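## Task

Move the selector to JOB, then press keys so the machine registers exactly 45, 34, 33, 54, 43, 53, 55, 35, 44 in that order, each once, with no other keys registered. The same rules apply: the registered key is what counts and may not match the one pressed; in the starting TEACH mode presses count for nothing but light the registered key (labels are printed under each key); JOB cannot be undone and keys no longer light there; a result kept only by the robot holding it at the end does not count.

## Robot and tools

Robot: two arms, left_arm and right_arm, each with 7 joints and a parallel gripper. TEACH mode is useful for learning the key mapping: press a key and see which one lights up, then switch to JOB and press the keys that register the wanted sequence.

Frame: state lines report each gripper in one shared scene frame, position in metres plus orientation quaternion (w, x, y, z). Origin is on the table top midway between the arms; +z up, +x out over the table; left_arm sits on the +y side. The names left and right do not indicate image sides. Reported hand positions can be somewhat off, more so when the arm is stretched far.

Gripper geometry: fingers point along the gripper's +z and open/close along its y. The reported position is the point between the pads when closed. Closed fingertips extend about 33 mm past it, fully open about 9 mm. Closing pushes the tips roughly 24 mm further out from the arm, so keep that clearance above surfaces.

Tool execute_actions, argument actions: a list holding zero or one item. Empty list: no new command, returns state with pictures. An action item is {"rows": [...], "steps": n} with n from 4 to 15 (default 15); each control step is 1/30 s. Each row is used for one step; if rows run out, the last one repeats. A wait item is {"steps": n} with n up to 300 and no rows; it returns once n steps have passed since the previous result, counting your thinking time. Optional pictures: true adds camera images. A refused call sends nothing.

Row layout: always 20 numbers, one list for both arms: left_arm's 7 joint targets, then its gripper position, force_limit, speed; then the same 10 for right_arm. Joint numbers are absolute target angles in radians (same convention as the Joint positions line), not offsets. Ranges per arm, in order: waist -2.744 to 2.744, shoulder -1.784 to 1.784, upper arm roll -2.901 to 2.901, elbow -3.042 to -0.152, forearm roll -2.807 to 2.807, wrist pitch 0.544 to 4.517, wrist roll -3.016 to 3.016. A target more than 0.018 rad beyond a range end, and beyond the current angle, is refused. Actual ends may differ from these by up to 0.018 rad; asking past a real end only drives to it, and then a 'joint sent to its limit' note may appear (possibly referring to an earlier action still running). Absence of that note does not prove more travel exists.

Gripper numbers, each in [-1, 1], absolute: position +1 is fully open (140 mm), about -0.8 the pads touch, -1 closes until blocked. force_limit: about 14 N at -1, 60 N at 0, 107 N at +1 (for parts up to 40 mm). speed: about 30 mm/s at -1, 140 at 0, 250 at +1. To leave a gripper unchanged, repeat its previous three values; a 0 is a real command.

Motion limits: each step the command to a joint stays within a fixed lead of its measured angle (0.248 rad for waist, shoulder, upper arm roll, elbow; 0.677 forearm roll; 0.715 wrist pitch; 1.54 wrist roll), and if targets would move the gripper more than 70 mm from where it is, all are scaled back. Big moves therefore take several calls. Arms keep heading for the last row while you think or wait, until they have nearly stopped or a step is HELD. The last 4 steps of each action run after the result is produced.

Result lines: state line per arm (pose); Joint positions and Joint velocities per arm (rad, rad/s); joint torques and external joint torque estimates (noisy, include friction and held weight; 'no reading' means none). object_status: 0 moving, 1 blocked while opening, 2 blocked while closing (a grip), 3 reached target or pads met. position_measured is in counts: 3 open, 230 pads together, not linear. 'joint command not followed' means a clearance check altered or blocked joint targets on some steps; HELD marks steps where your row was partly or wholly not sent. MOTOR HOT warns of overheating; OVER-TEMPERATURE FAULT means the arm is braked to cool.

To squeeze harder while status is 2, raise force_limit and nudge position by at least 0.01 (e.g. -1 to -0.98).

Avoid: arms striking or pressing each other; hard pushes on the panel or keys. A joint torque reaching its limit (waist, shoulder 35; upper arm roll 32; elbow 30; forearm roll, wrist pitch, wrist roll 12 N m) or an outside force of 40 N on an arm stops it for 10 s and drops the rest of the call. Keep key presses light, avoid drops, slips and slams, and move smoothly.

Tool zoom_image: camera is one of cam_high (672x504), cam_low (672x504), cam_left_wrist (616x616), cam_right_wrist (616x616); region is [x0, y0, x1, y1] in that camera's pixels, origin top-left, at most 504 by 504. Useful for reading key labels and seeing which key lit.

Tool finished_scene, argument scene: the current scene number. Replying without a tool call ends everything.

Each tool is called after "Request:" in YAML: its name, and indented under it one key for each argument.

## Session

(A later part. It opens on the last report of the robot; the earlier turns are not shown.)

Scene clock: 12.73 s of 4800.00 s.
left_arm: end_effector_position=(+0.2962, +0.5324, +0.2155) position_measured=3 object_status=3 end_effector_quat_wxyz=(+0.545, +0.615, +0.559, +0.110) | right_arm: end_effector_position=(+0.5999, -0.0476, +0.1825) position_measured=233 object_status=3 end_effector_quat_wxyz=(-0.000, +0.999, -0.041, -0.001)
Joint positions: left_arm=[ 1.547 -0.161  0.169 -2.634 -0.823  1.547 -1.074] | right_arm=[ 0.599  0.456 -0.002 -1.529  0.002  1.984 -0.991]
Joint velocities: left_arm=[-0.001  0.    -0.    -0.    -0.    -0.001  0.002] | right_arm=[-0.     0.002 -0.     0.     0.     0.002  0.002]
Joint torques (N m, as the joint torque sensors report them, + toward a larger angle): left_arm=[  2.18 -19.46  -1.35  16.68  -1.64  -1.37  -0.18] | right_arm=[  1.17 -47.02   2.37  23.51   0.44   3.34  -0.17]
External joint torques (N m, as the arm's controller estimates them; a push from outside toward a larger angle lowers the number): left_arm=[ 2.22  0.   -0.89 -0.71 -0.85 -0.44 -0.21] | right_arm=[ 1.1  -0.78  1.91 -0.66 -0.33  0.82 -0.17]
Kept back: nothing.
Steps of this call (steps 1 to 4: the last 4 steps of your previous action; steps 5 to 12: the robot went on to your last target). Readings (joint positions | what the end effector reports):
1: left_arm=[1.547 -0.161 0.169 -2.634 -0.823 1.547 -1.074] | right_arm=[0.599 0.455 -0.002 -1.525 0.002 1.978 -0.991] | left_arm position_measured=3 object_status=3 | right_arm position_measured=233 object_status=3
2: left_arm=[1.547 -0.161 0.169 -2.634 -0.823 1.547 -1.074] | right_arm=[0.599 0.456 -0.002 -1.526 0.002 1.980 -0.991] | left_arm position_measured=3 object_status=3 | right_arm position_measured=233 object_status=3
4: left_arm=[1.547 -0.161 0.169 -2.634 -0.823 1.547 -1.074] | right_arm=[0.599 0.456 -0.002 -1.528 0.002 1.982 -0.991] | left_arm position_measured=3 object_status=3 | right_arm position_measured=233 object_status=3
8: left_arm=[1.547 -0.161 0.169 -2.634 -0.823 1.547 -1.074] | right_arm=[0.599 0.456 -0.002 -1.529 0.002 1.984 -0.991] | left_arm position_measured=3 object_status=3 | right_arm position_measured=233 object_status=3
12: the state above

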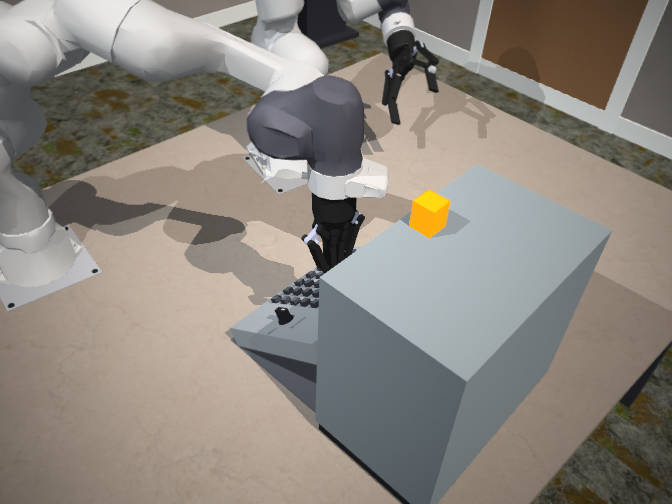

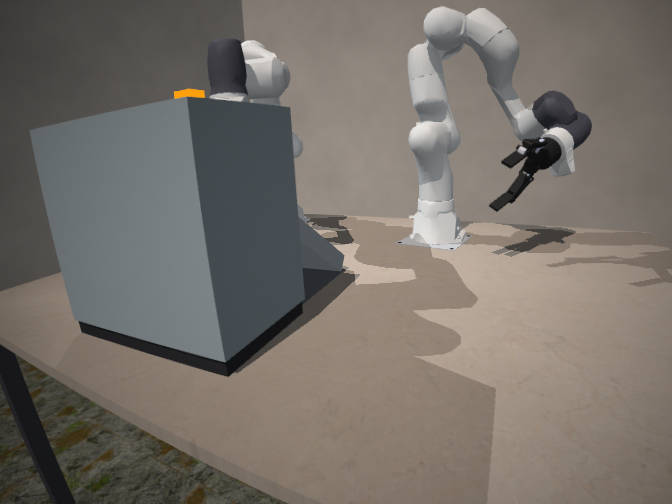

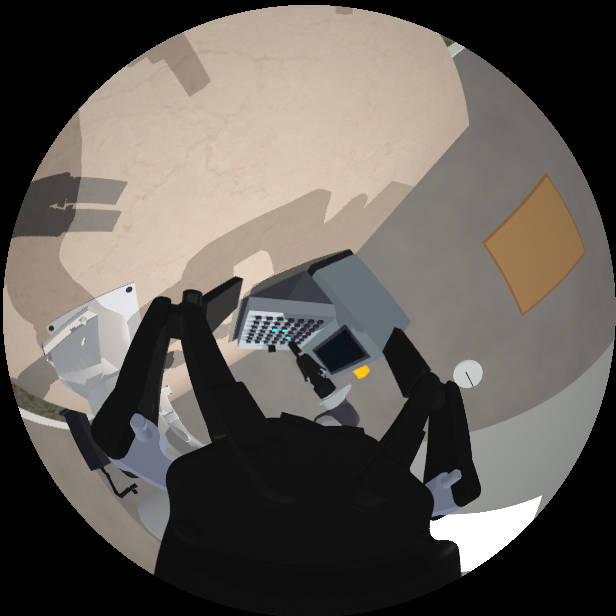

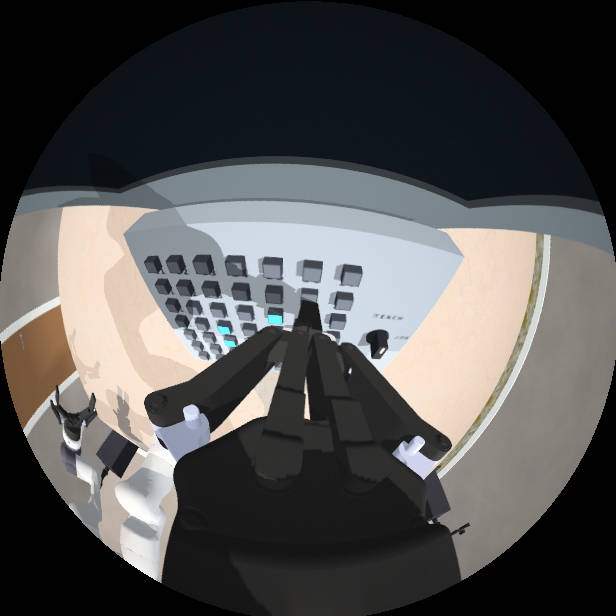

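Request:
execute_actions:
  actions:
    - {"rows":[[1.549,-0.162,0.167,-2.636,-0.826,1.544,-1.079,1,0,0,0.601,0.42,0,-1.43,0,1.84,-0.994,-1,0,1],[1.549,-0.162,0.167,-2.636,-0.826,1.544,-1.079,1,0,0,0.601,0.42,0,-1.43,0,1.84,-0.994,-1,0,1],[1.549,-0.162,0.167,-2.636,-0.826,1.544,-1.079,1,0,0,0.601,0.42,0,-1.43,0,1.84,-0.994,-1,0,1],[1.549,-0.162,0.167,-2.636,-0.826,1.544,-1.079,1,0,0,0.601,0.42,0,-1.43,0,1.84,-0.994,-1,0,1],[1.549,-0.162,0.167,-2.636,-0.826,1.544,-1.079,1,0,0,0.601,0.42,0,-1.43,0,1.84,-0.994,-1,0,1],[1.549,-0.162,0.167,-2.636,-0.826,1.544,-1.079,1,0,0,0.601,0.42,0,-1.43,0,1.84,-0.994,-1,0,1],[1.549,-0.162,0.167,-2.636,-0.826,1.544,-1.079,1,0,0,0.487,0.2,0,-1.83,0,2.03,-1.04,-0.3,0,1]],"steps":15}

Request:
execute_actions:
  actions:
    - {"steps":25}
  pictures: true

Request:
zoom_image:
  camera: "cam_right_wrist"
  region: [210,220,410,370]

Scene clock: 14.17 s of 4800.00 s.
left_arm: end_effector_position=(+0.2962, +0.5324, +0.2155) position_measured=3 object_status=3 end_effector_quat_wxyz=(+0.545, +0.615, +0.559, +0.110) | right_arm: end_effector_position=(+0.5760, -0.1195, +0.2394) position_measured=189 object_status=0 end_effector_quat_wxyz=(-0.005, +0.997, -0.074, +0.008)
Joint positions: left_arm=[ 1.547 -0.161  0.169 -2.634 -0.823  1.547 -1.074] | right_arm=[ 0.513  0.227  0.002 -1.724  0.002  1.97  -1.007]
Joint velocities: left_arm=[ 0.     0.    -0.     0.    -0.     0.     0.001] | right_arm=[-0.456 -0.552 -0.128 -1.25   0.001  0.335 -0.09 ]
Joint torques (N m, as the joint torque sensors report them, + toward a larger angle): left_arm=[  2.24 -19.32  -1.58  16.95  -1.7   -1.38  -0.3 ] | right_arm=[  7.06 -28.31   6.13  23.64   0.42   3.44  -0.5 ]
External joint torques (N m, as the arm's controller estimates them; a push from outside toward a larger angle lowers the number): left_arm=[ 2.26  0.2  -1.14 -0.5  -0.9  -0.46 -0.33] | right_arm=[-0.7  -0.86 -0.65  0.17 -0.55  0.44 -0.49]
Steps of this call (steps 1 to 15: the robot went on to your last target; steps 16 to 32: nothing new was sent; steps 33 to 43: the first 11 steps of this action). Readings (joint positions | what the end effector reports):
33: left_arm=[1.547 -0.161 0.169 -2.634 -0.823 1.547 -1.074] | right_arm=[0.599 0.459 -0.002 -1.510 0.002 1.959 -0.991] | left_arm position_measured=3 object_status=3 | right_arm position_measured=233 object_status=3
34: left_arm=[1.547 -0.161 0.169 -2.634 -0.823 1.547 -1.074] | right_arm=[0.599 0.456 -0.002 -1.489 0.002 1.937 -0.991] | left_arm position_measured=3 object_status=3 | right_arm position_measured=233 object_status=3
36: left_arm=[1.547 -0.161 0.169 -2.634 -0.823 1.547 -1.074] | right_arm=[0.599 0.436 -0.002 -1.456 0.002 1.906 -0.991] | left_arm position_measured=3 object_status=3 | right_arm position_measured=233 object_status=3
40: left_arm=[1.547 -0.161 0.169 -2.634 -0.823 1.547 -1.074] | right_arm=[0.569 0.332 0.010 -1.556 0.002 1.925 -0.998] | left_arm position_measured=3 object_status=3 | right_arm position_measured=230 object_status=0
43: the state above

Scene clock: 15.00 s of 4800.00 s.
left_arm: end_effector_position=(+0.2962, +0.5324, +0.2155) position_measured=3 object_status=3 end_effector_quat_wxyz=(+0.545, +0.615, +0.559, +0.110) | right_arm: end_effector_position=(+0.5651, -0.1458, +0.2116) position_measured=167 object_status=3 end_effector_quat_wxyz=(-0.000, +0.997, -0.078, -0.001)
Joint positions: left_arm=[ 1.547 -0.161  0.169 -2.634 -0.823  1.547 -1.074] | right_arm=[ 0.485  0.201 -0.002 -1.828  0.002  2.028 -1.033]
Joint velocities: left_arm=[ 0.001 -0.001 -0.     0.001  0.    -0.    -0.001] | right_arm=[-0.     0.001 -0.001 -0.001 -0.     0.003 -0.007]
Joint torques (N m, as the joint torque sensors report them, + toward a larger angle): left_arm=[  2.54 -19.75  -1.42  16.6   -1.69  -1.38  -0.25] | right_arm=[  0.99 -40.68   2.61  23.76   0.41   2.86  -0.29]
External joint torques (N m, as the arm's controller estimates them; a push from outside toward a larger angle lowers the number): left_arm=[ 2.56 -0.25 -0.96 -0.84 -0.9  -0.46 -0.28] | right_arm=[ 1.1  -2.12  2.53 -0.31 -0.34  0.34 -0.29]
Kept back: nothing.
Steps of this call (steps 1 to 4: the last 4 steps of your previous action; steps 5 to 25: the robot went on to your last target). Readings (joint positions | what the end effector reports):
1: left_arm=[1.547 -0.161 0.169 -2.634 -0.823 1.547 -1.074] | right_arm=[0.500 0.214 -0.002 -1.759 0.002 1.980 -1.010] | left_arm position_measured=3 object_status=3 | right_arm position_measured=176 object_status=0
2: left_arm=[1.547 -0.161 0.169 -2.634 -0.823 1.547 -1.074] | right_arm=[0.491 0.209 -0.005 -1.783 0.002 1.988 -1.013] | left_arm position_measured=3 object_status=3 | right_arm position_measured=167 object_status=0
4: left_arm=[1.547 -0.161 0.169 -2.634 -0.823 1.547 -1.074] | right_arm=[0.484 0.207 -0.006 -1.811 0.002 2.000 -1.017] | left_arm position_measured=3 object_status=3 | right_arm position_measured=167 object_status=0
8: left_arm=[1.547 -0.161 0.169 -2.634 -0.823 1.547 -1.074] | right_arm=[0.484 0.206 -0.003 -1.827 0.002 2.014 -1.023] | left_arm position_measured=3 object_status=3 | right_arm position_measured=167 object_status=0
25: the state above

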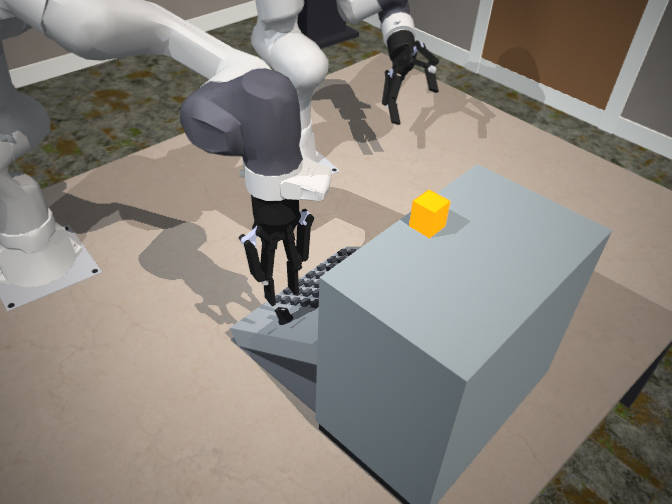

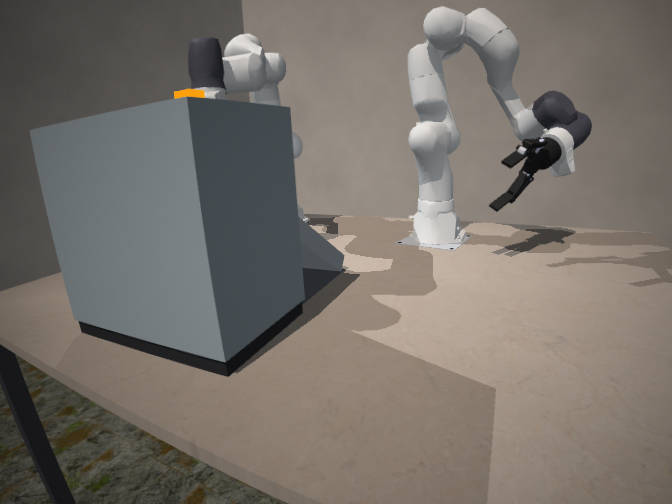

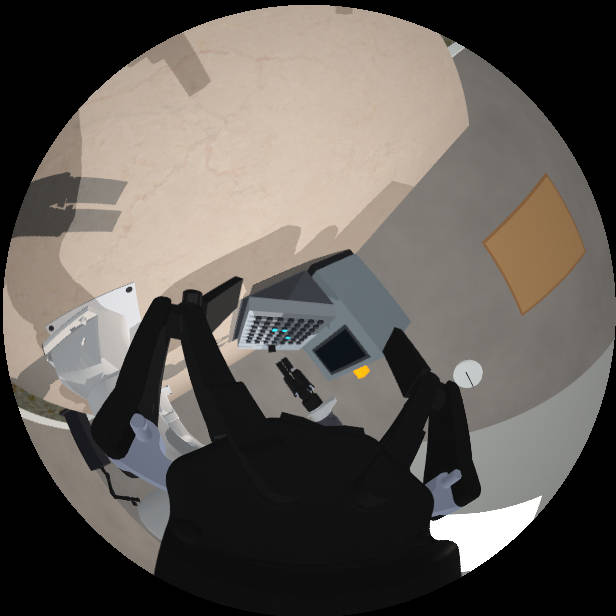

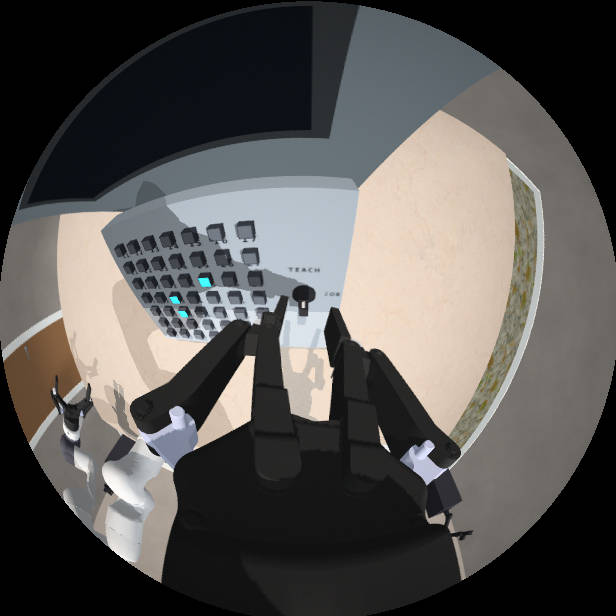

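Region (210, 220, 410, 370) of cam_right_wrist's 616x616 image, scaled by 2.520, with more detail than that image has; it fills the top 378 rows of this view, and the rest is white.

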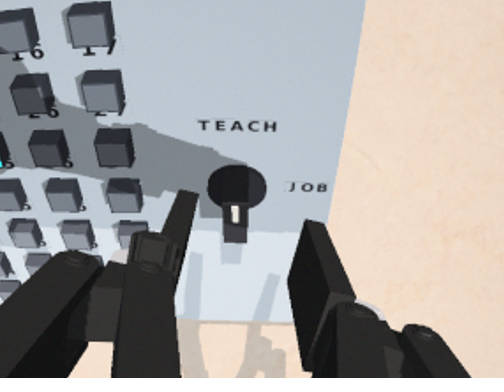

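Centered enough. Descend, close, turn.

Request:
execute_actions:
  actions:
    - {"rows":[[1.549,-0.162,0.167,-2.636,-0.826,1.544,-1.079,1,0,0,0.487,0.217,0,-1.885,0,2.11,-1.04,-0.3,0,1],[1.549,-0.162,0.167,-2.636,-0.826,1.544,-1.079,1,0,0,0.487,0.217,0,-1.885,0,2.11,-1.04,-0.3,0,1],[1.549,-0.162,0.167,-2.636,-0.826,1.544,-1.079,1,0,0,0.487,0.217,0,-1.885,0,2.13,-1.04,-0.3,0,1],[1.549,-0.162,0.167,-2.636,-0.826,1.544,-1.079,1,0,0,0.487,0.217,0,-1.885,0,2.15,-1.04,-0.3,0,1],[1.549,-0.162,0.167,-2.636,-0.826,1.544,-1.079,1,0,0,0.487,0.234,0,-1.938,0,2.172,-1.04,-0.3,0,1]],"steps":15}

Request:
execute_actions:
  actions:
    - {"steps":10}

Request:
execute_actions:
  actions:
    - {"rows":[[1.549,-0.162,0.167,-2.636,-0.826,1.544,-1.079,1,0,0,0.487,0.234,0,-1.938,0,2.172,-1.04,-1,-0.6,0]],"steps":15}
  pictures: true

Request:
zoom_image:
  camera: "cam_right_wrist"
  region: [210,220,410,370]

Scene clock: 15.63 s of 4800.00 s.
left_arm: end_effector_position=(+0.2962, +0.5324, +0.2155) position_measured=3 object_status=3 end_effector_quat_wxyz=(+0.545, +0.615, +0.559, +0.110) | right_arm: end_effector_position=(+0.5504, -0.1518, +0.1493) position_measured=167 object_status=3 end_effector_quat_wxyz=(+0.006, +0.997, -0.077, -0.013)
Joint positions: left_arm=[ 1.547 -0.161  0.169 -2.634 -0.823  1.547 -1.074] | right_arm=[ 0.485  0.238 -0.002 -1.937  0.002  2.146 -1.034]
Joint velocities: left_arm=[-0.    -0.001  0.001  0.     0.    -0.001  0.001] | right_arm=[ 0.     0.01  -0.    -0.044 -0.     0.13  -0.002]
Joint torques (N m, as the joint torque sensors report them, + toward a larger angle): left_arm=[  1.86 -19.39  -1.02  17.06  -1.66  -1.36  -0.22] | right_arm=[  1.14 -44.51   2.4   25.37   0.35   3.27  -0.29]
External joint torques (N m, as the arm's controller estimates them; a push from outside toward a larger angle lowers the number): left_arm=[ 1.85  0.08 -0.6  -0.33 -0.87 -0.43 -0.25] | right_arm=[ 1.14 -1.5   2.18 -0.47 -0.39  0.43 -0.29]
Steps of this call (steps 1 to 8: the robot went on to your last target; steps 9 to 19: the first 11 steps of this action). Readings (joint positions | what the end effector reports):
9: left_arm=[1.547 -0.161 0.169 -2.634 -0.823 1.547 -1.074] | right_arm=[0.485 0.199 -0.002 -1.839 0.002 2.042 -1.034] | left_arm position_measured=3 object_status=3 | right_arm position_measured=167 object_status=3
10: left_arm=[1.547 -0.161 0.169 -2.634 -0.823 1.547 -1.074] | right_arm=[0.485 0.201 -0.002 -1.852 0.002 2.055 -1.034] | left_arm position_measured=3 object_status=3 | right_arm position_measured=167 object_status=3
12: left_arm=[1.547 -0.161 0.169 -2.634 -0.823 1.547 -1.074] | right_arm=[0.485 0.211 -0.002 -1.871 0.002 2.081 -1.034] | left_arm position_measured=3 object_status=3 | right_arm position_measured=167 object_status=3
16: left_arm=[1.547 -0.161 0.169 -2.634 -0.823 1.547 -1.074] | right_arm=[0.485 0.231 -0.002 -1.924 0.002 2.129 -1.034] | left_arm position_measured=3 object_status=3 | right_arm position_measured=167 object_status=3
19: the state above

Scene clock: 15.97 s of 4800.00 s.
left_arm: end_effector_position=(+0.2962, +0.5324, +0.2155) position_measured=3 object_status=3 end_effector_quat_wxyz=(+0.545, +0.615, +0.559, +0.110) | right_arm: end_effector_position=(+0.5568, -0.1492, +0.1528) position_measured=167 object_status=3 end_effector_quat_wxyz=(+0.001, +0.997, -0.077, -0.003)
Joint positions: left_arm=[ 1.547 -0.161  0.169 -2.634 -0.823  1.547 -1.074] | right_arm=[ 0.485  0.235 -0.002 -1.937  0.002  2.167 -1.034]
Joint velocities: left_arm=[ 0.001  0.001 -0.002 -0.001 -0.001  0.001  0.   ] | right_arm=[ 0.001 -0.001  0.001  0.    -0.     0.019 -0.001]
Joint torques (N m, as the joint torque sensors report them, + toward a larger angle): left_arm=[  1.99 -19.36  -1.45  16.94  -1.6   -1.33  -0.31] | right_arm=[  0.98 -40.98   2.36  23.72   0.34   2.94  -0.32]
External joint torques (N m, as the arm's controller estimates them; a push from outside toward a larger angle lowers the number): left_arm=[ 2.04  0.05 -0.98 -0.4  -0.81 -0.39 -0.34] | right_arm=[ 0.87 -2.11  2.05  0.45 -0.35  0.43 -0.32]
Kept back: nothing.
Steps of this call (steps 1 to 4: the last 4 steps of your previous action; steps 5 to 10: the robot went on to your last target). Readings (joint positions | what the end effector reports):
1: left_arm=[1.547 -0.161 0.169 -2.634 -0.823 1.547 -1.074] | right_arm=[0.485 0.238 -0.002 -1.937 0.002 2.150 -1.034] | left_arm position_measured=3 object_status=3 | right_arm position_measured=167 object_status=3
2: left_arm=[1.547 -0.161 0.169 -2.634 -0.823 1.547 -1.074] | right_arm=[0.485 0.238 -0.002 -1.937 0.002 2.154 -1.034] | left_arm position_measured=3 object_status=3 | right_arm position_measured=167 object_status=3
4: left_arm=[1.547 -0.161 0.169 -2.634 -0.823 1.547 -1.074] | right_arm=[0.485 0.236 -0.002 -1.937 0.002 2.159 -1.034] | left_arm position_measured=3 object_status=3 | right_arm position_measured=167 object_status=3
8: left_arm=[1.547 -0.161 0.169 -2.634 -0.823 1.547 -1.074] | right_arm=[0.485 0.235 -0.002 -1.937 0.002 2.165 -1.034] | left_arm position_measured=3 object_status=3 | right_arm position_measured=167 object_status=3
10: the state above

Scene clock: 16.33 s of 4800.00 s.
left_arm: end_effector_position=(+0.2962, +0.5324, +0.2155) position_measured=3 object_status=3 end_effector_quat_wxyz=(+0.545, +0.615, +0.559, +0.110) | right_arm: end_effector_position=(+0.5566, -0.1413, +0.1542) position_measured=213 object_status=0 end_effector_quat_wxyz=(-0.002, +0.998, -0.070, +0.001)
Joint positions: left_arm=[ 1.547 -0.161  0.169 -2.634 -0.823  1.547 -1.074] | right_arm=[ 0.491  0.234  0.004 -1.937  0.003  2.174 -1.038]
Joint velocities: left_arm=[ 0.001  0.     0.    -0.001 -0.     0.001  0.   ] | right_arm=[-0.001  0.001 -0.    -0.    -0.    -0.    -0.012]
Joint torques (N m, as the joint torque sensors report them, + toward a larger angle): left_arm=[  2.21 -19.3   -1.38  16.98  -1.63  -1.39  -0.29] | right_arm=[ -2.75 -40.68  -1.17  23.15   0.02   2.23   0.07]
External joint torques (N m, as the arm's controller estimates them; a push from outside toward a larger angle lowers the number): left_arm=[ 2.21  0.12 -0.95 -0.37 -0.84 -0.46 -0.32] | right_arm=[-2.74 -1.89 -1.41 -0.12 -0.68 -0.3   0.07]
Steps of this call (steps 1 to 11: the first 11 steps of this action). Readings (joint positions | what the end effector reports):
1: left_arm=[1.547 -0.161 0.169 -2.634 -0.823 1.547 -1.074] | right_arm=[0.485 0.235 -0.002 -1.937 0.002 2.167 -1.034] | left_arm position_measured=3 object_status=3 | right_arm position_measured=167 object_status=0
2: left_arm=[1.547 -0.161 0.169 -2.634 -0.823 1.547 -1.074] | right_arm=[0.485 0.235 -0.002 -1.937 0.002 2.168 -1.035] | left_arm position_measured=3 object_status=3 | right_arm position_measured=173 object_status=0
4: left_arm=[1.547 -0.161 0.169 -2.634 -0.823 1.547 -1.074] | right_arm=[0.489 0.235 0.002 -1.937 0.004 2.173 -1.035] | left_arm position_measured=3 object_status=3 | right_arm position_measured=188 object_status=0
8: left_arm=[1.547 -0.161 0.169 -2.634 -0.823 1.547 -1.074] | right_arm=[0.491 0.234 0.004 -1.937 0.003 2.174 -1.037] | left_arm position_measured=3 object_status=3 | right_arm position_measured=213 object_status=0
11: the state above

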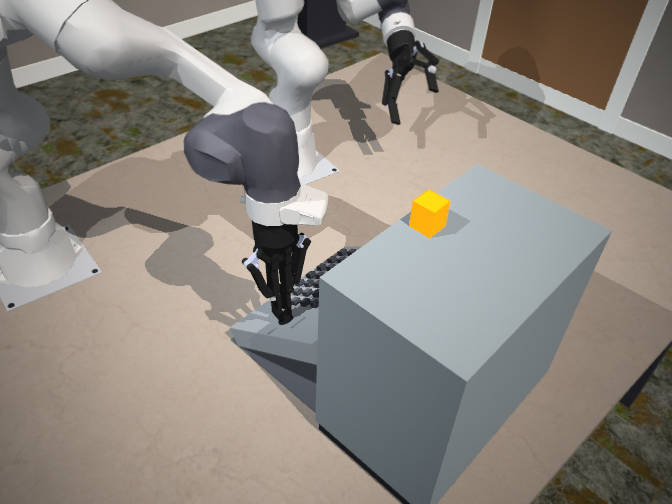

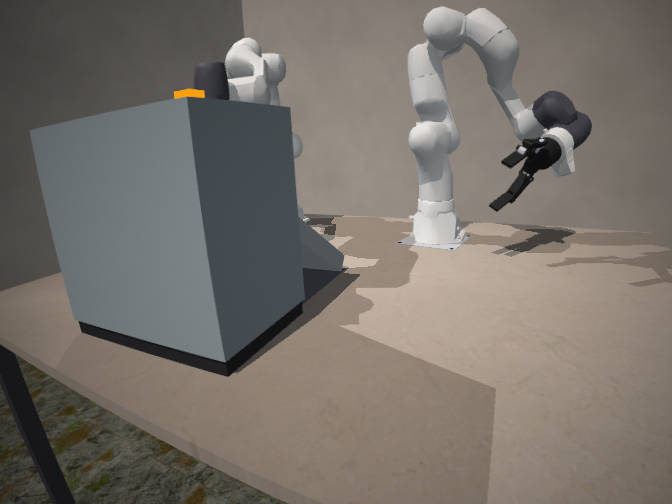

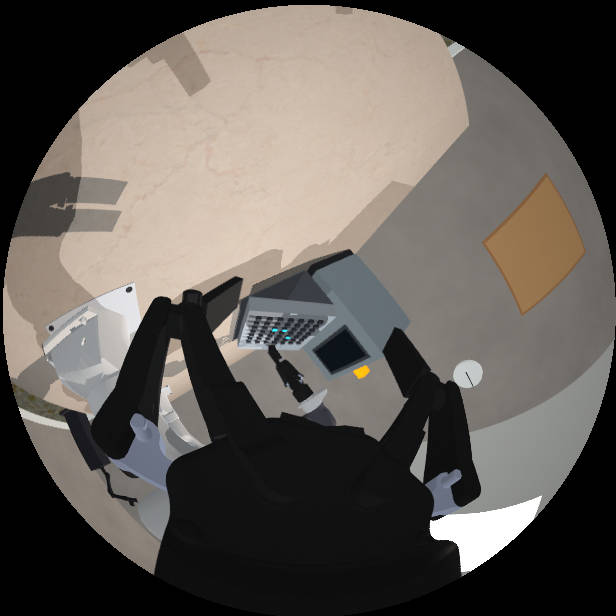

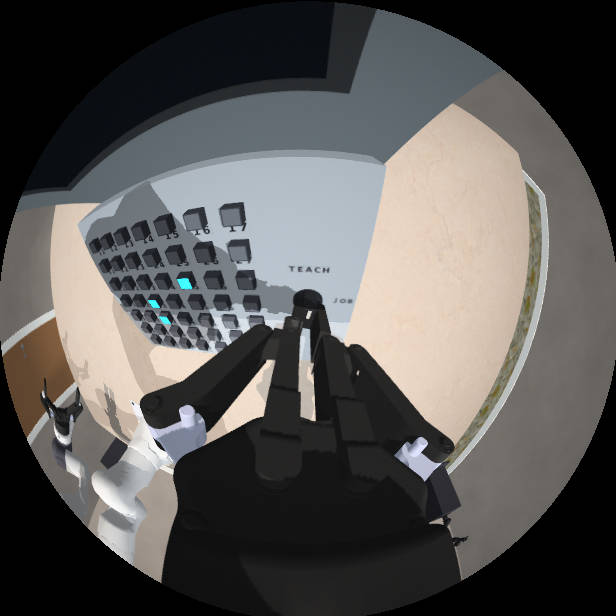

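Region (210, 220, 410, 370) of cam_right_wrist's 616x616 image, scaled by 2.520, with more detail than that image has; it fills the top 378 rows of this view, and the rest is white.

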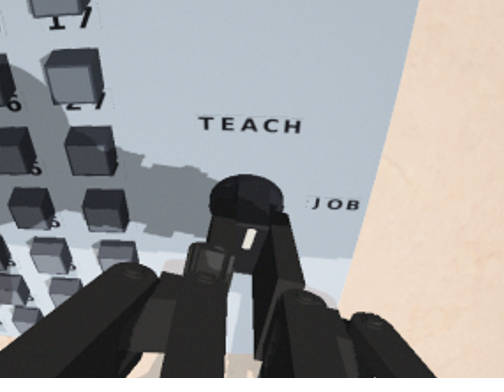

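Request:
execute_actions:
  actions:
    - {"rows":[[1.549,-0.162,0.167,-2.636,-0.826,1.544,-1.079,1,0,0,0.496,0.234,0,-1.938,0,2.172,-0.3,-1,-0.6,0]],"steps":15}

Request:
execute_actions:
  actions:
    - {"steps":12}

Request:
execute_actions:
  actions:
    - {"rows":[[1.549,-0.162,0.167,-2.636,-0.826,1.544,-1.079,1,0,0,0.496,0.234,0,-1.938,0,2.172,0.35,-0.62,-0.6,0]],"steps":15}

Request:
execute_actions:
  actions:
    - {"steps":15}
  pictures: true

Scene clock: 16.97 s of 4800.00 s.
left_arm: end_effector_position=(+0.2962, +0.5324, +0.2155) position_measured=3 object_status=3 end_effector_quat_wxyz=(+0.545, +0.615, +0.559, +0.110) | right_arm: end_effector_position=(+0.5565, -0.1401, +0.1550) position_measured=213 object_status=2 end_effector_quat_wxyz=(-0.003, +0.950, -0.313, +0.001)
Joint positions: left_arm=[ 1.547 -0.161  0.169 -2.634 -0.823  1.547 -1.074] | right_arm=[ 0.494  0.233  0.003 -1.937  0.003  2.175 -0.538]
Joint velocities: left_arm=[ 0.001  0.001 -0.001 -0.     0.002 -0.    -0.001] | right_arm=[ 0.003 -0.001  0.     0.    -0.001  0.001  0.723]
Joint torques (N m, as the joint torque sensors report them, + toward a larger angle): left_arm=[  2.1  -19.11  -1.26  16.68  -1.68  -1.4   -0.26] | right_arm=[  0.68 -39.29  -0.62  23.31   0.06   2.12   1.03]
External joint torques (N m, as the arm's controller estimates them; a push from outside toward a larger angle lowers the number): left_arm=[ 2.05  0.33 -0.88 -0.7  -0.9  -0.48 -0.29] | right_arm=[ 0.72 -0.65 -0.84  0.11 -0.61 -0.39  1.04]
Steps of this call (steps 1 to 4: the last 4 steps of your previous action; steps 5 to 8: the robot went on to your last target; steps 9 to 19: the first 11 steps of this action). Readings (joint positions | what the end effector reports):
9: left_arm=[1.547 -0.161 0.169 -2.634 -0.823 1.547 -1.074] | right_arm=[0.492 0.234 0.003 -1.937 0.003 2.174 -0.974] | left_arm position_measured=3 object_status=3 | right_arm position_measured=213 object_status=2
10: left_arm=[1.547 -0.161 0.169 -2.634 -0.823 1.547 -1.074] | right_arm=[0.493 0.234 0.003 -1.937 0.003 2.175 -0.905] | left_arm position_measured=3 object_status=3 | right_arm position_measured=213 object_status=2
12: left_arm=[1.547 -0.161 0.169 -2.634 -0.823 1.547 -1.074] | right_arm=[0.493 0.234 0.003 -1.937 0.003 2.175 -0.790] | left_arm position_measured=3 object_status=3 | right_arm position_measured=213 object_status=2
16: left_arm=[1.547 -0.161 0.169 -2.634 -0.823 1.547 -1.074] | right_arm=[0.494 0.233 0.003 -1.937 0.003 2.175 -0.623] | left_arm position_measured=3 object_status=3 | right_arm position_measured=213 object_status=2
19: the state above

Scene clock: 17.37 s of 4800.00 s.
left_arm: end_effector_position=(+0.2962, +0.5324, +0.2155) position_measured=3 object_status=3 end_effector_quat_wxyz=(+0.545, +0.615, +0.559, +0.110) | right_arm: end_effector_position=(+0.5566, -0.1397, +0.1553) position_measured=213 object_status=2 end_effector_quat_wxyz=(-0.003, +0.921, -0.389, +0.001)
Joint positions: left_arm=[ 1.547 -0.161  0.169 -2.634 -0.823  1.547 -1.074] | right_arm=[ 0.495  0.233  0.003 -1.937  0.003  2.175 -0.377]
Joint velocities: left_arm=[-0.001  0.     0.001 -0.     0.     0.001 -0.   ] | right_arm=[ 0.    -0.001  0.    -0.     0.001  0.     0.199]
Joint torques (N m, as the joint torque sensors report them, + toward a larger angle): left_arm=[  2.51 -19.81  -1.2   16.83  -1.63  -1.32  -0.27] | right_arm=[  0.8  -39.53  -0.52  23.1    0.08   2.07   0.9 ]
External joint torques (N m, as the arm's controller estimates them; a push from outside toward a larger angle lowers the number): left_arm=[ 2.53 -0.36 -0.76 -0.52 -0.84 -0.38 -0.3 ] | right_arm=[ 0.73 -0.72 -0.83 -0.21 -0.59 -0.46  0.91]
Kept back: nothing.
Steps of this call (steps 1 to 4: the last 4 steps of your previous action; steps 5 to 12: the robot went on to your last target). Readings (joint positions | what the end effector reports):
1: left_arm=[1.547 -0.161 0.169 -2.634 -0.823 1.547 -1.074] | right_arm=[0.494 0.233 0.003 -1.937 0.003 2.175 -0.515] | left_arm position_measured=3 object_status=3 | right_arm position_measured=213 object_status=2
2: left_arm=[1.547 -0.161 0.169 -2.634 -0.823 1.547 -1.074] | right_arm=[0.494 0.233 0.003 -1.937 0.003 2.175 -0.495] | left_arm position_measured=3 object_status=3 | right_arm position_measured=213 object_status=2
4: left_arm=[1.547 -0.161 0.169 -2.634 -0.823 1.547 -1.074] | right_arm=[0.495 0.233 0.003 -1.937 0.003 2.175 -0.460] | left_arm position_measured=3 object_status=3 | right_arm position_measured=213 object_status=2
8: left_arm=[1.547 -0.161 0.169 -2.634 -0.823 1.547 -1.074] | right_arm=[0.495 0.233 0.003 -1.937 0.003 2.175 -0.409] | left_arm position_measured=3 object_status=3 | right_arm position_measured=213 object_status=2
12: the state above

Scene clock: 17.73 s of 4800.00 s.
left_arm: end_effector_position=(+0.2962, +0.5324, +0.2155) position_measured=3 object_status=3 end_effector_quat_wxyz=(+0.545, +0.615, +0.559, +0.110) | right_arm: end_effector_position=(+0.5573, -0.1386, +0.1560) position_measured=208 object_status=0 end_effector_quat_wxyz=(-0.005, +0.797, -0.604, +0.001)
Joint positions: left_arm=[ 1.547 -0.161  0.169 -2.634 -0.823  1.547 -1.074] | right_arm=[ 0.496  0.232  0.003 -1.936  0.003  2.177  0.124]
Joint velocities: left_arm=[ 0.001 -0.    -0.     0.     0.001 -0.001 -0.001] | right_arm=[ 0.001 -0.002 -0.001  0.002  0.     0.003  0.727]
Joint torques (N m, as the joint torque sensors report them, + toward a larger angle): left_arm=[  1.83 -19.65  -1.42  17.2   -1.62  -1.38  -0.28] | right_arm=[ -0.23 -39.15  -0.54  23.02   0.09   1.57   0.35]
External joint torques (N m, as the arm's controller estimates them; a push from outside toward a larger angle lowers the number): left_arm=[ 1.84 -0.19 -0.98 -0.22 -0.82 -0.45 -0.3 ] | right_arm=[-0.26 -0.51 -0.8  -0.2  -0.56 -0.93  0.37]
Steps of this call (steps 1 to 11: the first 11 steps of this action). Readings (joint positions | what the end effector reports):
1: left_arm=[1.547 -0.161 0.169 -2.634 -0.823 1.547 -1.074] | right_arm=[0.495 0.232 0.003 -1.937 0.003 2.175 -0.311] | left_arm position_measured=3 object_status=3 | right_arm position_measured=213 object_status=0
2: left_arm=[1.547 -0.161 0.169 -2.634 -0.823 1.547 -1.074] | right_arm=[0.496 0.232 0.003 -1.937 0.003 2.175 -0.243] | left_arm position_measured=3 object_status=3 | right_arm position_measured=213 object_status=0
4: left_arm=[1.547 -0.161 0.169 -2.634 -0.823 1.547 -1.074] | right_arm=[0.496 0.232 0.003 -1.937 0.003 2.176 -0.128] | left_arm position_measured=3 object_status=3 | right_arm position_measured=208 object_status=0
8: left_arm=[1.547 -0.161 0.169 -2.634 -0.823 1.547 -1.074] | right_arm=[0.496 0.232 0.003 -1.936 0.003 2.177 0.039] | left_arm position_measured=3 object_status=3 | right_arm position_measured=208 object_status=0
11: the state above

Scene clock: 18.23 s of 4800.00 s.
left_arm: end_effector_position=(+0.2962, +0.5324, +0.2155) position_measured=3 object_status=3 end_effector_quat_wxyz=(+0.545, +0.615, +0.559, +0.110) | right_arm: end_effector_position=(+0.5576, -0.1384, +0.1566) position_measured=208 object_status=3 end_effector_quat_wxyz=(-0.005, +0.740, -0.673, +0.001)
Joint positions: left_arm=[ 1.547 -0.161  0.169 -2.634 -0.823  1.547 -1.074] | right_arm=[ 0.496  0.231  0.003 -1.936  0.003  2.178  0.302]
Joint velocities: left_arm=[-0.001 -0.     0.001 -0.001 -0.     0.     0.001] | right_arm=[-0.    -0.001 -0.001  0.002 -0.001  0.001  0.143]
Joint torques (N m, as the joint torque sensors report them, + toward a larger angle): left_arm=[  1.88 -19.49  -1.61  16.68  -1.66  -1.35  -0.23] | right_arm=[ -0.18 -38.56  -0.4   22.64   0.09   1.63   0.21]
External joint torques (N m, as the arm's controller estimates them; a push from outside toward a larger angle lowers the number): left_arm=[ 1.83  0.01 -1.24 -0.71 -0.87 -0.43 -0.26] | right_arm=[-0.09  0.3  -0.54 -0.74 -0.57 -0.89  0.21]
Kept back: nothing.
Steps of this call (steps 1 to 4: the last 4 steps of your previous action; steps 5 to 15: the robot went on to your last target). Readings (joint positions | what the end effector reports):
1: left_arm=[1.547 -0.161 0.169 -2.634 -0.823 1.547 -1.074] | right_arm=[0.496 0.232 0.003 -1.936 0.003 2.178 0.147] | left_arm position_measured=3 object_status=3 | right_arm position_measured=208 object_status=0
2: left_arm=[1.547 -0.161 0.169 -2.634 -0.823 1.547 -1.074] | right_arm=[0.496 0.232 0.003 -1.936 0.003 2.178 0.168] | left_arm position_measured=3 object_status=3 | right_arm position_measured=208 object_status=0
4: left_arm=[1.547 -0.161 0.169 -2.634 -0.823 1.547 -1.074] | right_arm=[0.496 0.232 0.003 -1.936 0.003 2.178 0.202] | left_arm position_measured=3 object_status=3 | right_arm position_measured=208 object_status=3
8: left_arm=[1.547 -0.161 0.169 -2.634 -0.823 1.547 -1.074] | right_arm=[0.496 0.232 0.003 -1.936 0.003 2.178 0.253] | left_arm position_measured=3 object_status=3 | right_arm position_measured=208 object_status=3
15: the state above

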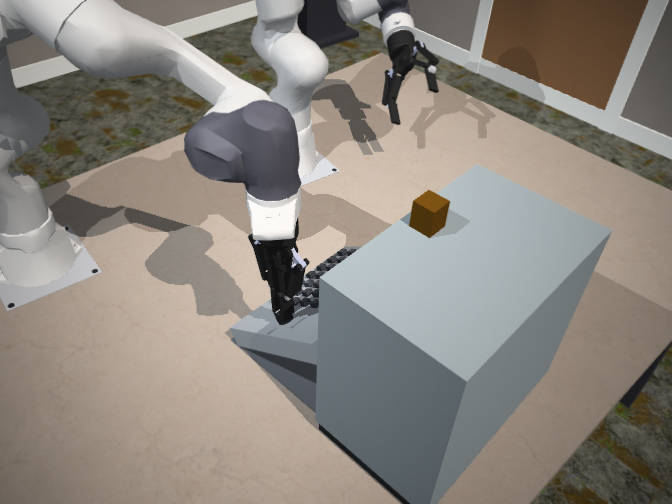

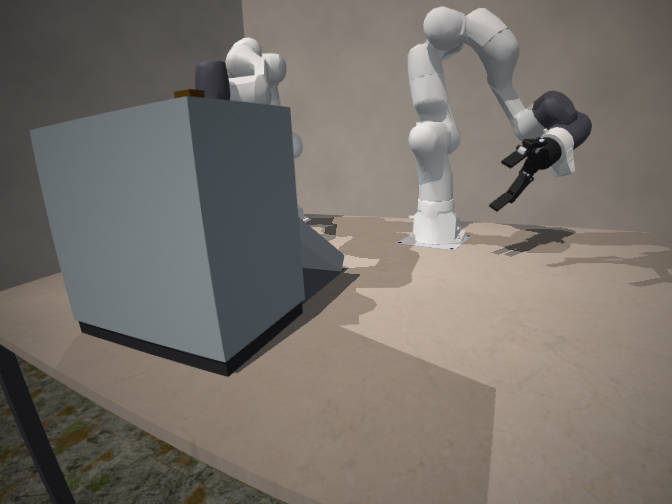

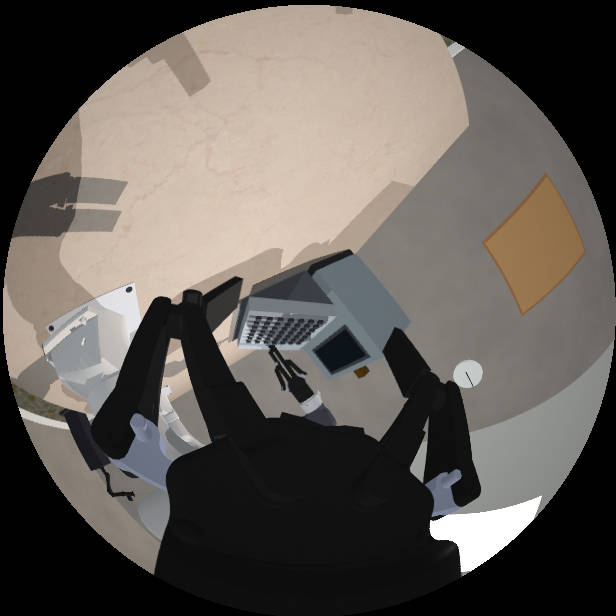

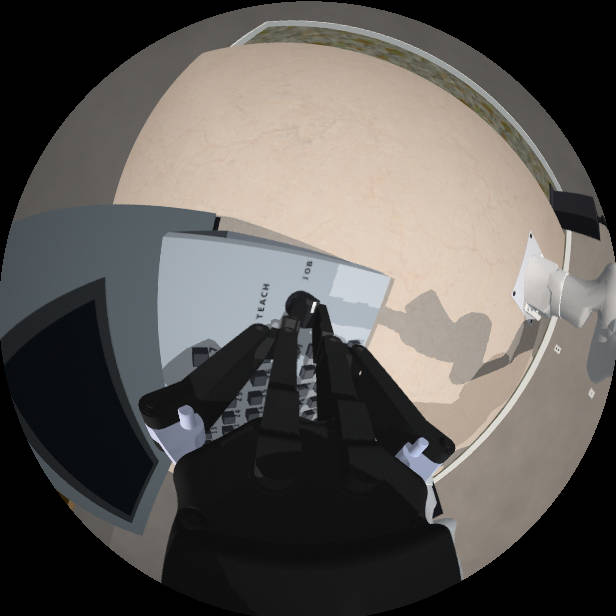

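Request:
execute_actions:
  actions:
    - {"rows":[[1.549,-0.162,0.167,-2.636,-0.826,1.544,-1.079,1,0,0,0.496,0.195,0,-1.82,0,2.0,0.3,-0.55,-0.6,0]],"steps":15}

Request:
execute_actions:
  actions:
    - {"rows":[[1.549,-0.162,0.167,-2.636,-0.826,1.544,-1.079,1,0,0,0.622,0.355,0,-1.575,0,1.93,-0.973,-1,0,1]],"steps":15}

Request:
execute_actions:
  actions:
    - {"steps":45}

Request:
execute_actions:
  actions:
    - {"rows":[[1.549,-0.162,0.167,-2.636,-0.826,1.544,-1.079,1,0,0,0.622,0.374,0,-1.63,0,2.015,-0.973,-1,0,1],[1.549,-0.162,0.167,-2.636,-0.826,1.544,-1.079,1,0,0,0.622,0.374,0,-1.63,0,2.015,-0.973,-1,0,1],[1.549,-0.162,0.167,-2.636,-0.826,1.544,-1.079,1,0,0,0.622,0.374,0,-1.63,0,2.015,-0.973,-1,0,1],[1.549,-0.162,0.167,-2.636,-0.826,1.544,-1.079,1,0,0,0.622,0.374,0,-1.63,0,2.04,-0.973,-1,0,1],[1.549,-0.162,0.167,-2.636,-0.826,1.544,-1.079,1,0,0,0.622,0.381,0,-1.648,0,2.06,-0.973,-1,0,1],[1.549,-0.162,0.167,-2.636,-0.826,1.544,-1.079,1,0,0,0.622,0.381,0,-1.648,0,2.06,-0.973,-1,0,1],[1.549,-0.162,0.167,-2.636,-0.826,1.544,-1.079,1,0,0,0.622,0.386,0,-1.66,0,2.068,-0.973,-1,0,1],[1.549,-0.162,0.167,-2.636,-0.826,1.544,-1.079,1,0,0,0.622,0.386,0,-1.66,0,2.068,-0.973,-1,0,1],[1.549,-0.162,0.167,-2.636,-0.826,1.544,-1.079,1,0,0,0.622,0.389,0,-1.668,0,2.068,-0.973,-1,0,1],[1.549,-0.162,0.167,-2.636,-0.826,1.544,-1.079,1,0,0,0.622,0.389,0,-1.668,0,2.068,-0.973,-1,0,1],[1.549,-0.162,0.167,-2.636,-0.826,1.544,-1.079,1,0,0,0.622,0.392,0,-1.676,0,2.07,-0.973,-1,0,1]],"steps":15}

Request:
execute_actions:
  actions:
    - {"steps":14}

Scene clock: 18.93 s of 4800.00 s.
left_arm: end_effector_position=(+0.2962, +0.5323, +0.2155) position_measured=3 object_status=3 end_effector_quat_wxyz=(+0.545, +0.615, +0.559, +0.110) | right_arm: end_effector_position=(+0.5651, -0.1358, +0.2219) position_measured=199 object_status=0 end_effector_quat_wxyz=(-0.007, +0.736, -0.676, +0.002)
Joint positions: left_arm=[ 1.547 -0.161  0.169 -2.634 -0.823  1.547 -1.074] | right_arm=[ 0.496  0.191  0.002 -1.819  0.002  2.024  0.312]
Joint velocities: left_arm=[-0.     0.001 -0.001 -0.001 -0.     0.001  0.   ] | right_arm=[-0.002  0.048 -0.001 -0.    -0.    -0.136 -0.021]
Joint torques (N m, as the joint torque sensors report them, + toward a larger angle): left_arm=[  2.23 -19.6   -1.08  17.2   -1.63  -1.4   -0.28] | right_arm=[ -0.23 -40.93  -0.34  24.25   0.29   2.22  -0.31]
External joint torques (N m, as the arm's controller estimates them; a push from outside toward a larger angle lowers the number): left_arm=[ 2.26 -0.17 -0.62 -0.13 -0.84 -0.46 -0.31] | right_arm=[ 0.06 -2.22 -0.26  0.06 -0.42 -0.37 -0.31]
Steps of this call (steps 1 to 10: the robot went on to your last target; steps 11 to 21: the first 11 steps of this action). Readings (joint positions | what the end effector reports):
11: left_arm=[1.547 -0.161 0.169 -2.634 -0.823 1.547 -1.074] | right_arm=[0.496 0.234 0.002 -1.913 0.002 2.149 0.327] | left_arm position_measured=3 object_status=3 | right_arm position_measured=208 object_status=0
12: left_arm=[1.547 -0.161 0.169 -2.634 -0.823 1.547 -1.074] | right_arm=[0.496 0.229 0.002 -1.886 0.002 2.121 0.324] | left_arm position_measured=3 object_status=3 | right_arm position_measured=201 object_status=0
14: left_arm=[1.547 -0.161 0.169 -2.634 -0.823 1.547 -1.074] | right_arm=[0.496 0.208 0.002 -1.847 0.002 2.084 0.321] | left_arm position_measured=3 object_status=3 | right_arm position_measured=199 object_status=0
18: left_arm=[1.547 -0.161 0.169 -2.634 -0.823 1.547 -1.074] | right_arm=[0.496 0.187 0.002 -1.820 0.002 2.042 0.315] | left_arm position_measured=3 object_status=3 | right_arm position_measured=199 object_status=0
21: the state above

Scene clock: 19.43 s of 4800.00 s.
left_arm: end_effector_position=(+0.2962, +0.5323, +0.2155) position_measured=3 object_status=3 end_effector_quat_wxyz=(+0.545, +0.615, +0.559, +0.110) | right_arm: end_effector_position=(+0.5703, -0.0367, +0.2232) position_measured=233 object_status=0 end_effector_quat_wxyz=(-0.004, +0.971, -0.239, +0.001)
Joint positions: left_arm=[ 1.547 -0.161  0.169 -2.634 -0.823  1.547 -1.074] | right_arm=[ 0.627  0.354  0.006 -1.581  0.001  1.942 -0.556]
Joint velocities: left_arm=[-0.001 -0.001  0.001 -0.    -0.001 -0.     0.001] | right_arm=[-0.013  0.012 -0.025  0.051  0.001 -0.063 -1.36 ]
Joint torques (N m, as the joint torque sensors report them, + toward a larger angle): left_arm=[  1.39 -19.25  -1.64  17.06  -1.63  -1.34  -0.19] | right_arm=[ -2.68 -45.29  -0.88  26.91   0.49   2.36  -0.59]
External joint torques (N m, as the arm's controller estimates them; a push from outside toward a larger angle lowers the number): left_arm=[ 1.4   0.22 -1.2  -0.34 -0.83 -0.41 -0.22] | right_arm=[-1.17 -1.03 -0.09  2.33 -0.21 -0.2  -0.61]
Steps of this call (steps 1 to 4: the last 4 steps of your previous action; steps 5 to 15: the first 11 steps of this action). Readings (joint positions | what the end effector reports):
5: left_arm=[1.547 -0.161 0.169 -2.634 -0.823 1.547 -1.074] | right_arm=[0.511 0.221 -0.007 -1.775 0.001 1.994 0.224] | left_arm position_measured=3 object_status=3 | right_arm position_measured=199 object_status=0
6: left_arm=[1.547 -0.161 0.169 -2.634 -0.823 1.547 -1.074] | right_arm=[0.530 0.255 -0.011 -1.720 0.001 1.987 0.126] | left_arm position_measured=3 object_status=3 | right_arm position_measured=209 object_status=0
8: left_arm=[1.547 -0.161 0.169 -2.634 -0.823 1.547 -1.074] | right_arm=[0.574 0.309 -0.009 -1.640 0.001 1.972 -0.082] | left_arm position_measured=3 object_status=3 | right_arm position_measured=231 object_status=0
12: left_arm=[1.547 -0.161 0.169 -2.634 -0.823 1.547 -1.074] | right_arm=[0.623 0.349 0.006 -1.590 0.001 1.951 -0.396] | left_arm position_measured=3 object_status=3 | right_arm position_measured=231 object_status=0
15: the state above

Scene clock: 20.93 s of 4800.00 s.
left_arm: end_effector_position=(+0.2962, +0.5323, +0.2155) position_measured=3 object_status=3 end_effector_quat_wxyz=(+0.545, +0.615, +0.559, +0.110) | right_arm: end_effector_position=(+0.5715, -0.0418, +0.2243) position_measured=233 object_status=3 end_effector_quat_wxyz=(-0.001, +0.999, -0.041, +0.000)
Joint positions: left_arm=[ 1.547 -0.161  0.169 -2.634 -0.823  1.547 -1.074] | right_arm=[ 0.624  0.354  0.002 -1.577  0.001  1.932 -0.965]
Joint velocities: left_arm=[-0.     0.     0.001  0.    -0.001 -0.    -0.   ] | right_arm=[ 0.     0.     0.    -0.001 -0.001  0.001 -0.008]
Joint torques (N m, as the joint torque sensors report them, + toward a larger angle): left_arm=[  2.01 -19.32  -1.8   16.91  -1.63  -1.34  -0.31] | right_arm=[ -0.97 -44.64   0.28  26.29   0.5    2.26  -0.35]
External joint torques (N m, as the arm's controller estimates them; a push from outside toward a larger angle lowers the number): left_arm=[ 1.97  0.18 -1.41 -0.53 -0.83 -0.42 -0.33] | right_arm=[-0.98 -1.12 -0.08  1.99 -0.28 -0.26 -0.35]
Kept back: nothing.
Steps of this call (steps 1 to 4: the last 4 steps of your previous action; steps 5 to 45: the robot went on to your last target). Readings (joint positions | what the end effector reports):
1: left_arm=[1.547 -0.161 0.169 -2.634 -0.823 1.547 -1.074] | right_arm=[0.627 0.354 0.005 -1.580 0.001 1.940 -0.599] | left_arm position_measured=3 object_status=3 | right_arm position_measured=233 object_status=0
2: left_arm=[1.547 -0.161 0.169 -2.634 -0.823 1.547 -1.074] | right_arm=[0.626 0.354 0.004 -1.579 0.001 1.939 -0.637] | left_arm position_measured=3 object_status=3 | right_arm position_measured=233 object_status=0
4: left_arm=[1.547 -0.161 0.169 -2.634 -0.823 1.547 -1.074] | right_arm=[0.625 0.354 0.003 -1.577 0.001 1.937 -0.702] | left_arm position_measured=3 object_status=3 | right_arm position_measured=233 object_status=0
8: left_arm=[1.547 -0.161 0.169 -2.634 -0.823 1.547 -1.074] | right_arm=[0.624 0.354 0.002 -1.577 0.001 1.934 -0.796] | left_arm position_measured=3 object_status=3 | right_arm position_measured=233 object_status=3
45: the state above

Scene clock: 21.30 s of 4800.00 s.
left_arm: end_effector_position=(+0.2962, +0.5323, +0.2155) position_measured=3 object_status=3 end_effector_quat_wxyz=(+0.545, +0.615, +0.559, +0.110) | right_arm: end_effector_position=(+0.5679, -0.0440, +0.1698) position_measured=233 object_status=3 end_effector_quat_wxyz=(+0.002, +0.999, -0.040, -0.005)
Joint positions: left_arm=[ 1.547 -0.161  0.169 -2.634 -0.823  1.547 -1.074] | right_arm=[ 0.624  0.389  0.002 -1.664  0.001  2.043 -0.967]
Joint velocities: left_arm=[-0.     0.001 -0.002 -0.001 -0.     0.    -0.003] | right_arm=[ 0.001  0.044 -0.    -0.144  0.001  0.144 -0.003]
Joint torques (N m, as the joint torque sensors report them, + toward a larger angle): left_arm=[  2.59 -19.87  -1.63  16.87  -1.63  -1.35  -0.24] | right_arm=[ -0.91 -46.53   0.1   24.44   0.47   3.02  -0.35]
External joint torques (N m, as the arm's controller estimates them; a push from outside toward a larger angle lowers the number): left_arm=[ 2.6  -0.42 -1.18 -0.51 -0.84 -0.42 -0.27] | right_arm=[-0.89 -1.12 -0.28 -0.51 -0.28  0.4  -0.35]
Steps of this call (steps 1 to 11: the first 11 steps of this action). Readings (joint positions | what the end effector reports):
1: left_arm=[1.547 -0.161 0.169 -2.634 -0.823 1.547 -1.074] | right_arm=[0.624 0.353 0.002 -1.586 0.001 1.946 -0.965] | left_arm position_measured=3 object_status=3 | right_arm position_measured=233 object_status=3
2: left_arm=[1.547 -0.161 0.169 -2.634 -0.823 1.547 -1.074] | right_arm=[0.624 0.355 0.002 -1.598 0.001 1.959 -0.965] | left_arm position_measured=3 object_status=3 | right_arm position_measured=233 object_status=3
4: left_arm=[1.547 -0.161 0.169 -2.634 -0.823 1.547 -1.074] | right_arm=[0.624 0.366 0.002 -1.616 0.001 1.980 -0.966] | left_arm position_measured=3 object_status=3 | right_arm position_measured=233 object_status=3
8: left_arm=[1.547 -0.161 0.169 -2.634 -0.823 1.547 -1.074] | right_arm=[0.624 0.382 0.002 -1.648 0.001 2.025 -0.966] | left_arm position_measured=3 object_status=3 | right_arm position_measured=233 object_status=3
11: the state above

Scene clock: 21.77 s of 4800.00 s.
left_arm: end_effector_position=(+0.2962, +0.5323, +0.2155) position_measured=3 object_status=3 end_effector_quat_wxyz=(+0.545, +0.615, +0.559, +0.110) | right_arm: end_effector_position=(+0.5693, -0.0432, +0.1646) position_measured=233 object_status=3 end_effector_quat_wxyz=(-0.000, +0.999, -0.039, -0.002)
Joint positions: left_arm=[ 1.547 -0.161  0.169 -2.634 -0.823  1.547 -1.074] | right_arm=[ 0.624  0.392  0.002 -1.674  0.001  2.064 -0.967]
Joint velocities: left_arm=[-0.     0.    -0.    -0.001 -0.001  0.001 -0.001] | right_arm=[-0.     0.001 -0.     0.    -0.001  0.007  0.   ]
Joint torques (N m, as the joint torque sensors report them, + toward a larger angle): left_arm=[  1.72 -19.1   -1.43  16.64  -1.69  -1.33  -0.23] | right_arm=[ -0.99 -46.06  -0.14  23.7    0.48   3.2   -0.32]
External joint torques (N m, as the arm's controller estimates them; a push from outside toward a larger angle lowers the number): left_arm=[ 1.74  0.37 -0.98 -0.75 -0.9  -0.4  -0.26] | right_arm=[-1.04 -2.   -0.57 -0.08 -0.26  0.7  -0.32]
Kept back: nothing.
Steps of this call (steps 1 to 4: the last 4 steps of your previous action; steps 5 to 14: the robot went on to your last target). Readings (joint positions | what the end effector reports):
1: left_arm=[1.547 -0.161 0.169 -2.634 -0.823 1.547 -1.074] | right_arm=[0.624 0.390 0.002 -1.668 0.001 2.048 -0.967] | left_arm position_measured=3 object_status=3 | right_arm position_measured=233 object_status=3
2: left_arm=[1.547 -0.161 0.169 -2.634 -0.823 1.547 -1.074] | right_arm=[0.624 0.392 0.002 -1.671 0.001 2.051 -0.967] | left_arm position_measured=3 object_status=3 | right_arm position_measured=233 object_status=3
4: left_arm=[1.547 -0.161 0.169 -2.634 -0.823 1.547 -1.074] | right_arm=[0.624 0.393 0.002 -1.674 0.001 2.056 -0.967] | left_arm position_measured=3 object_status=3 | right_arm position_measured=233 object_status=3
8: left_arm=[1.547 -0.161 0.169 -2.634 -0.823 1.547 -1.074] | right_arm=[0.624 0.393 0.002 -1.674 0.001 2.061 -0.967] | left_arm position_measured=3 object_status=3 | right_arm position_measured=233 object_status=3
14: the state above


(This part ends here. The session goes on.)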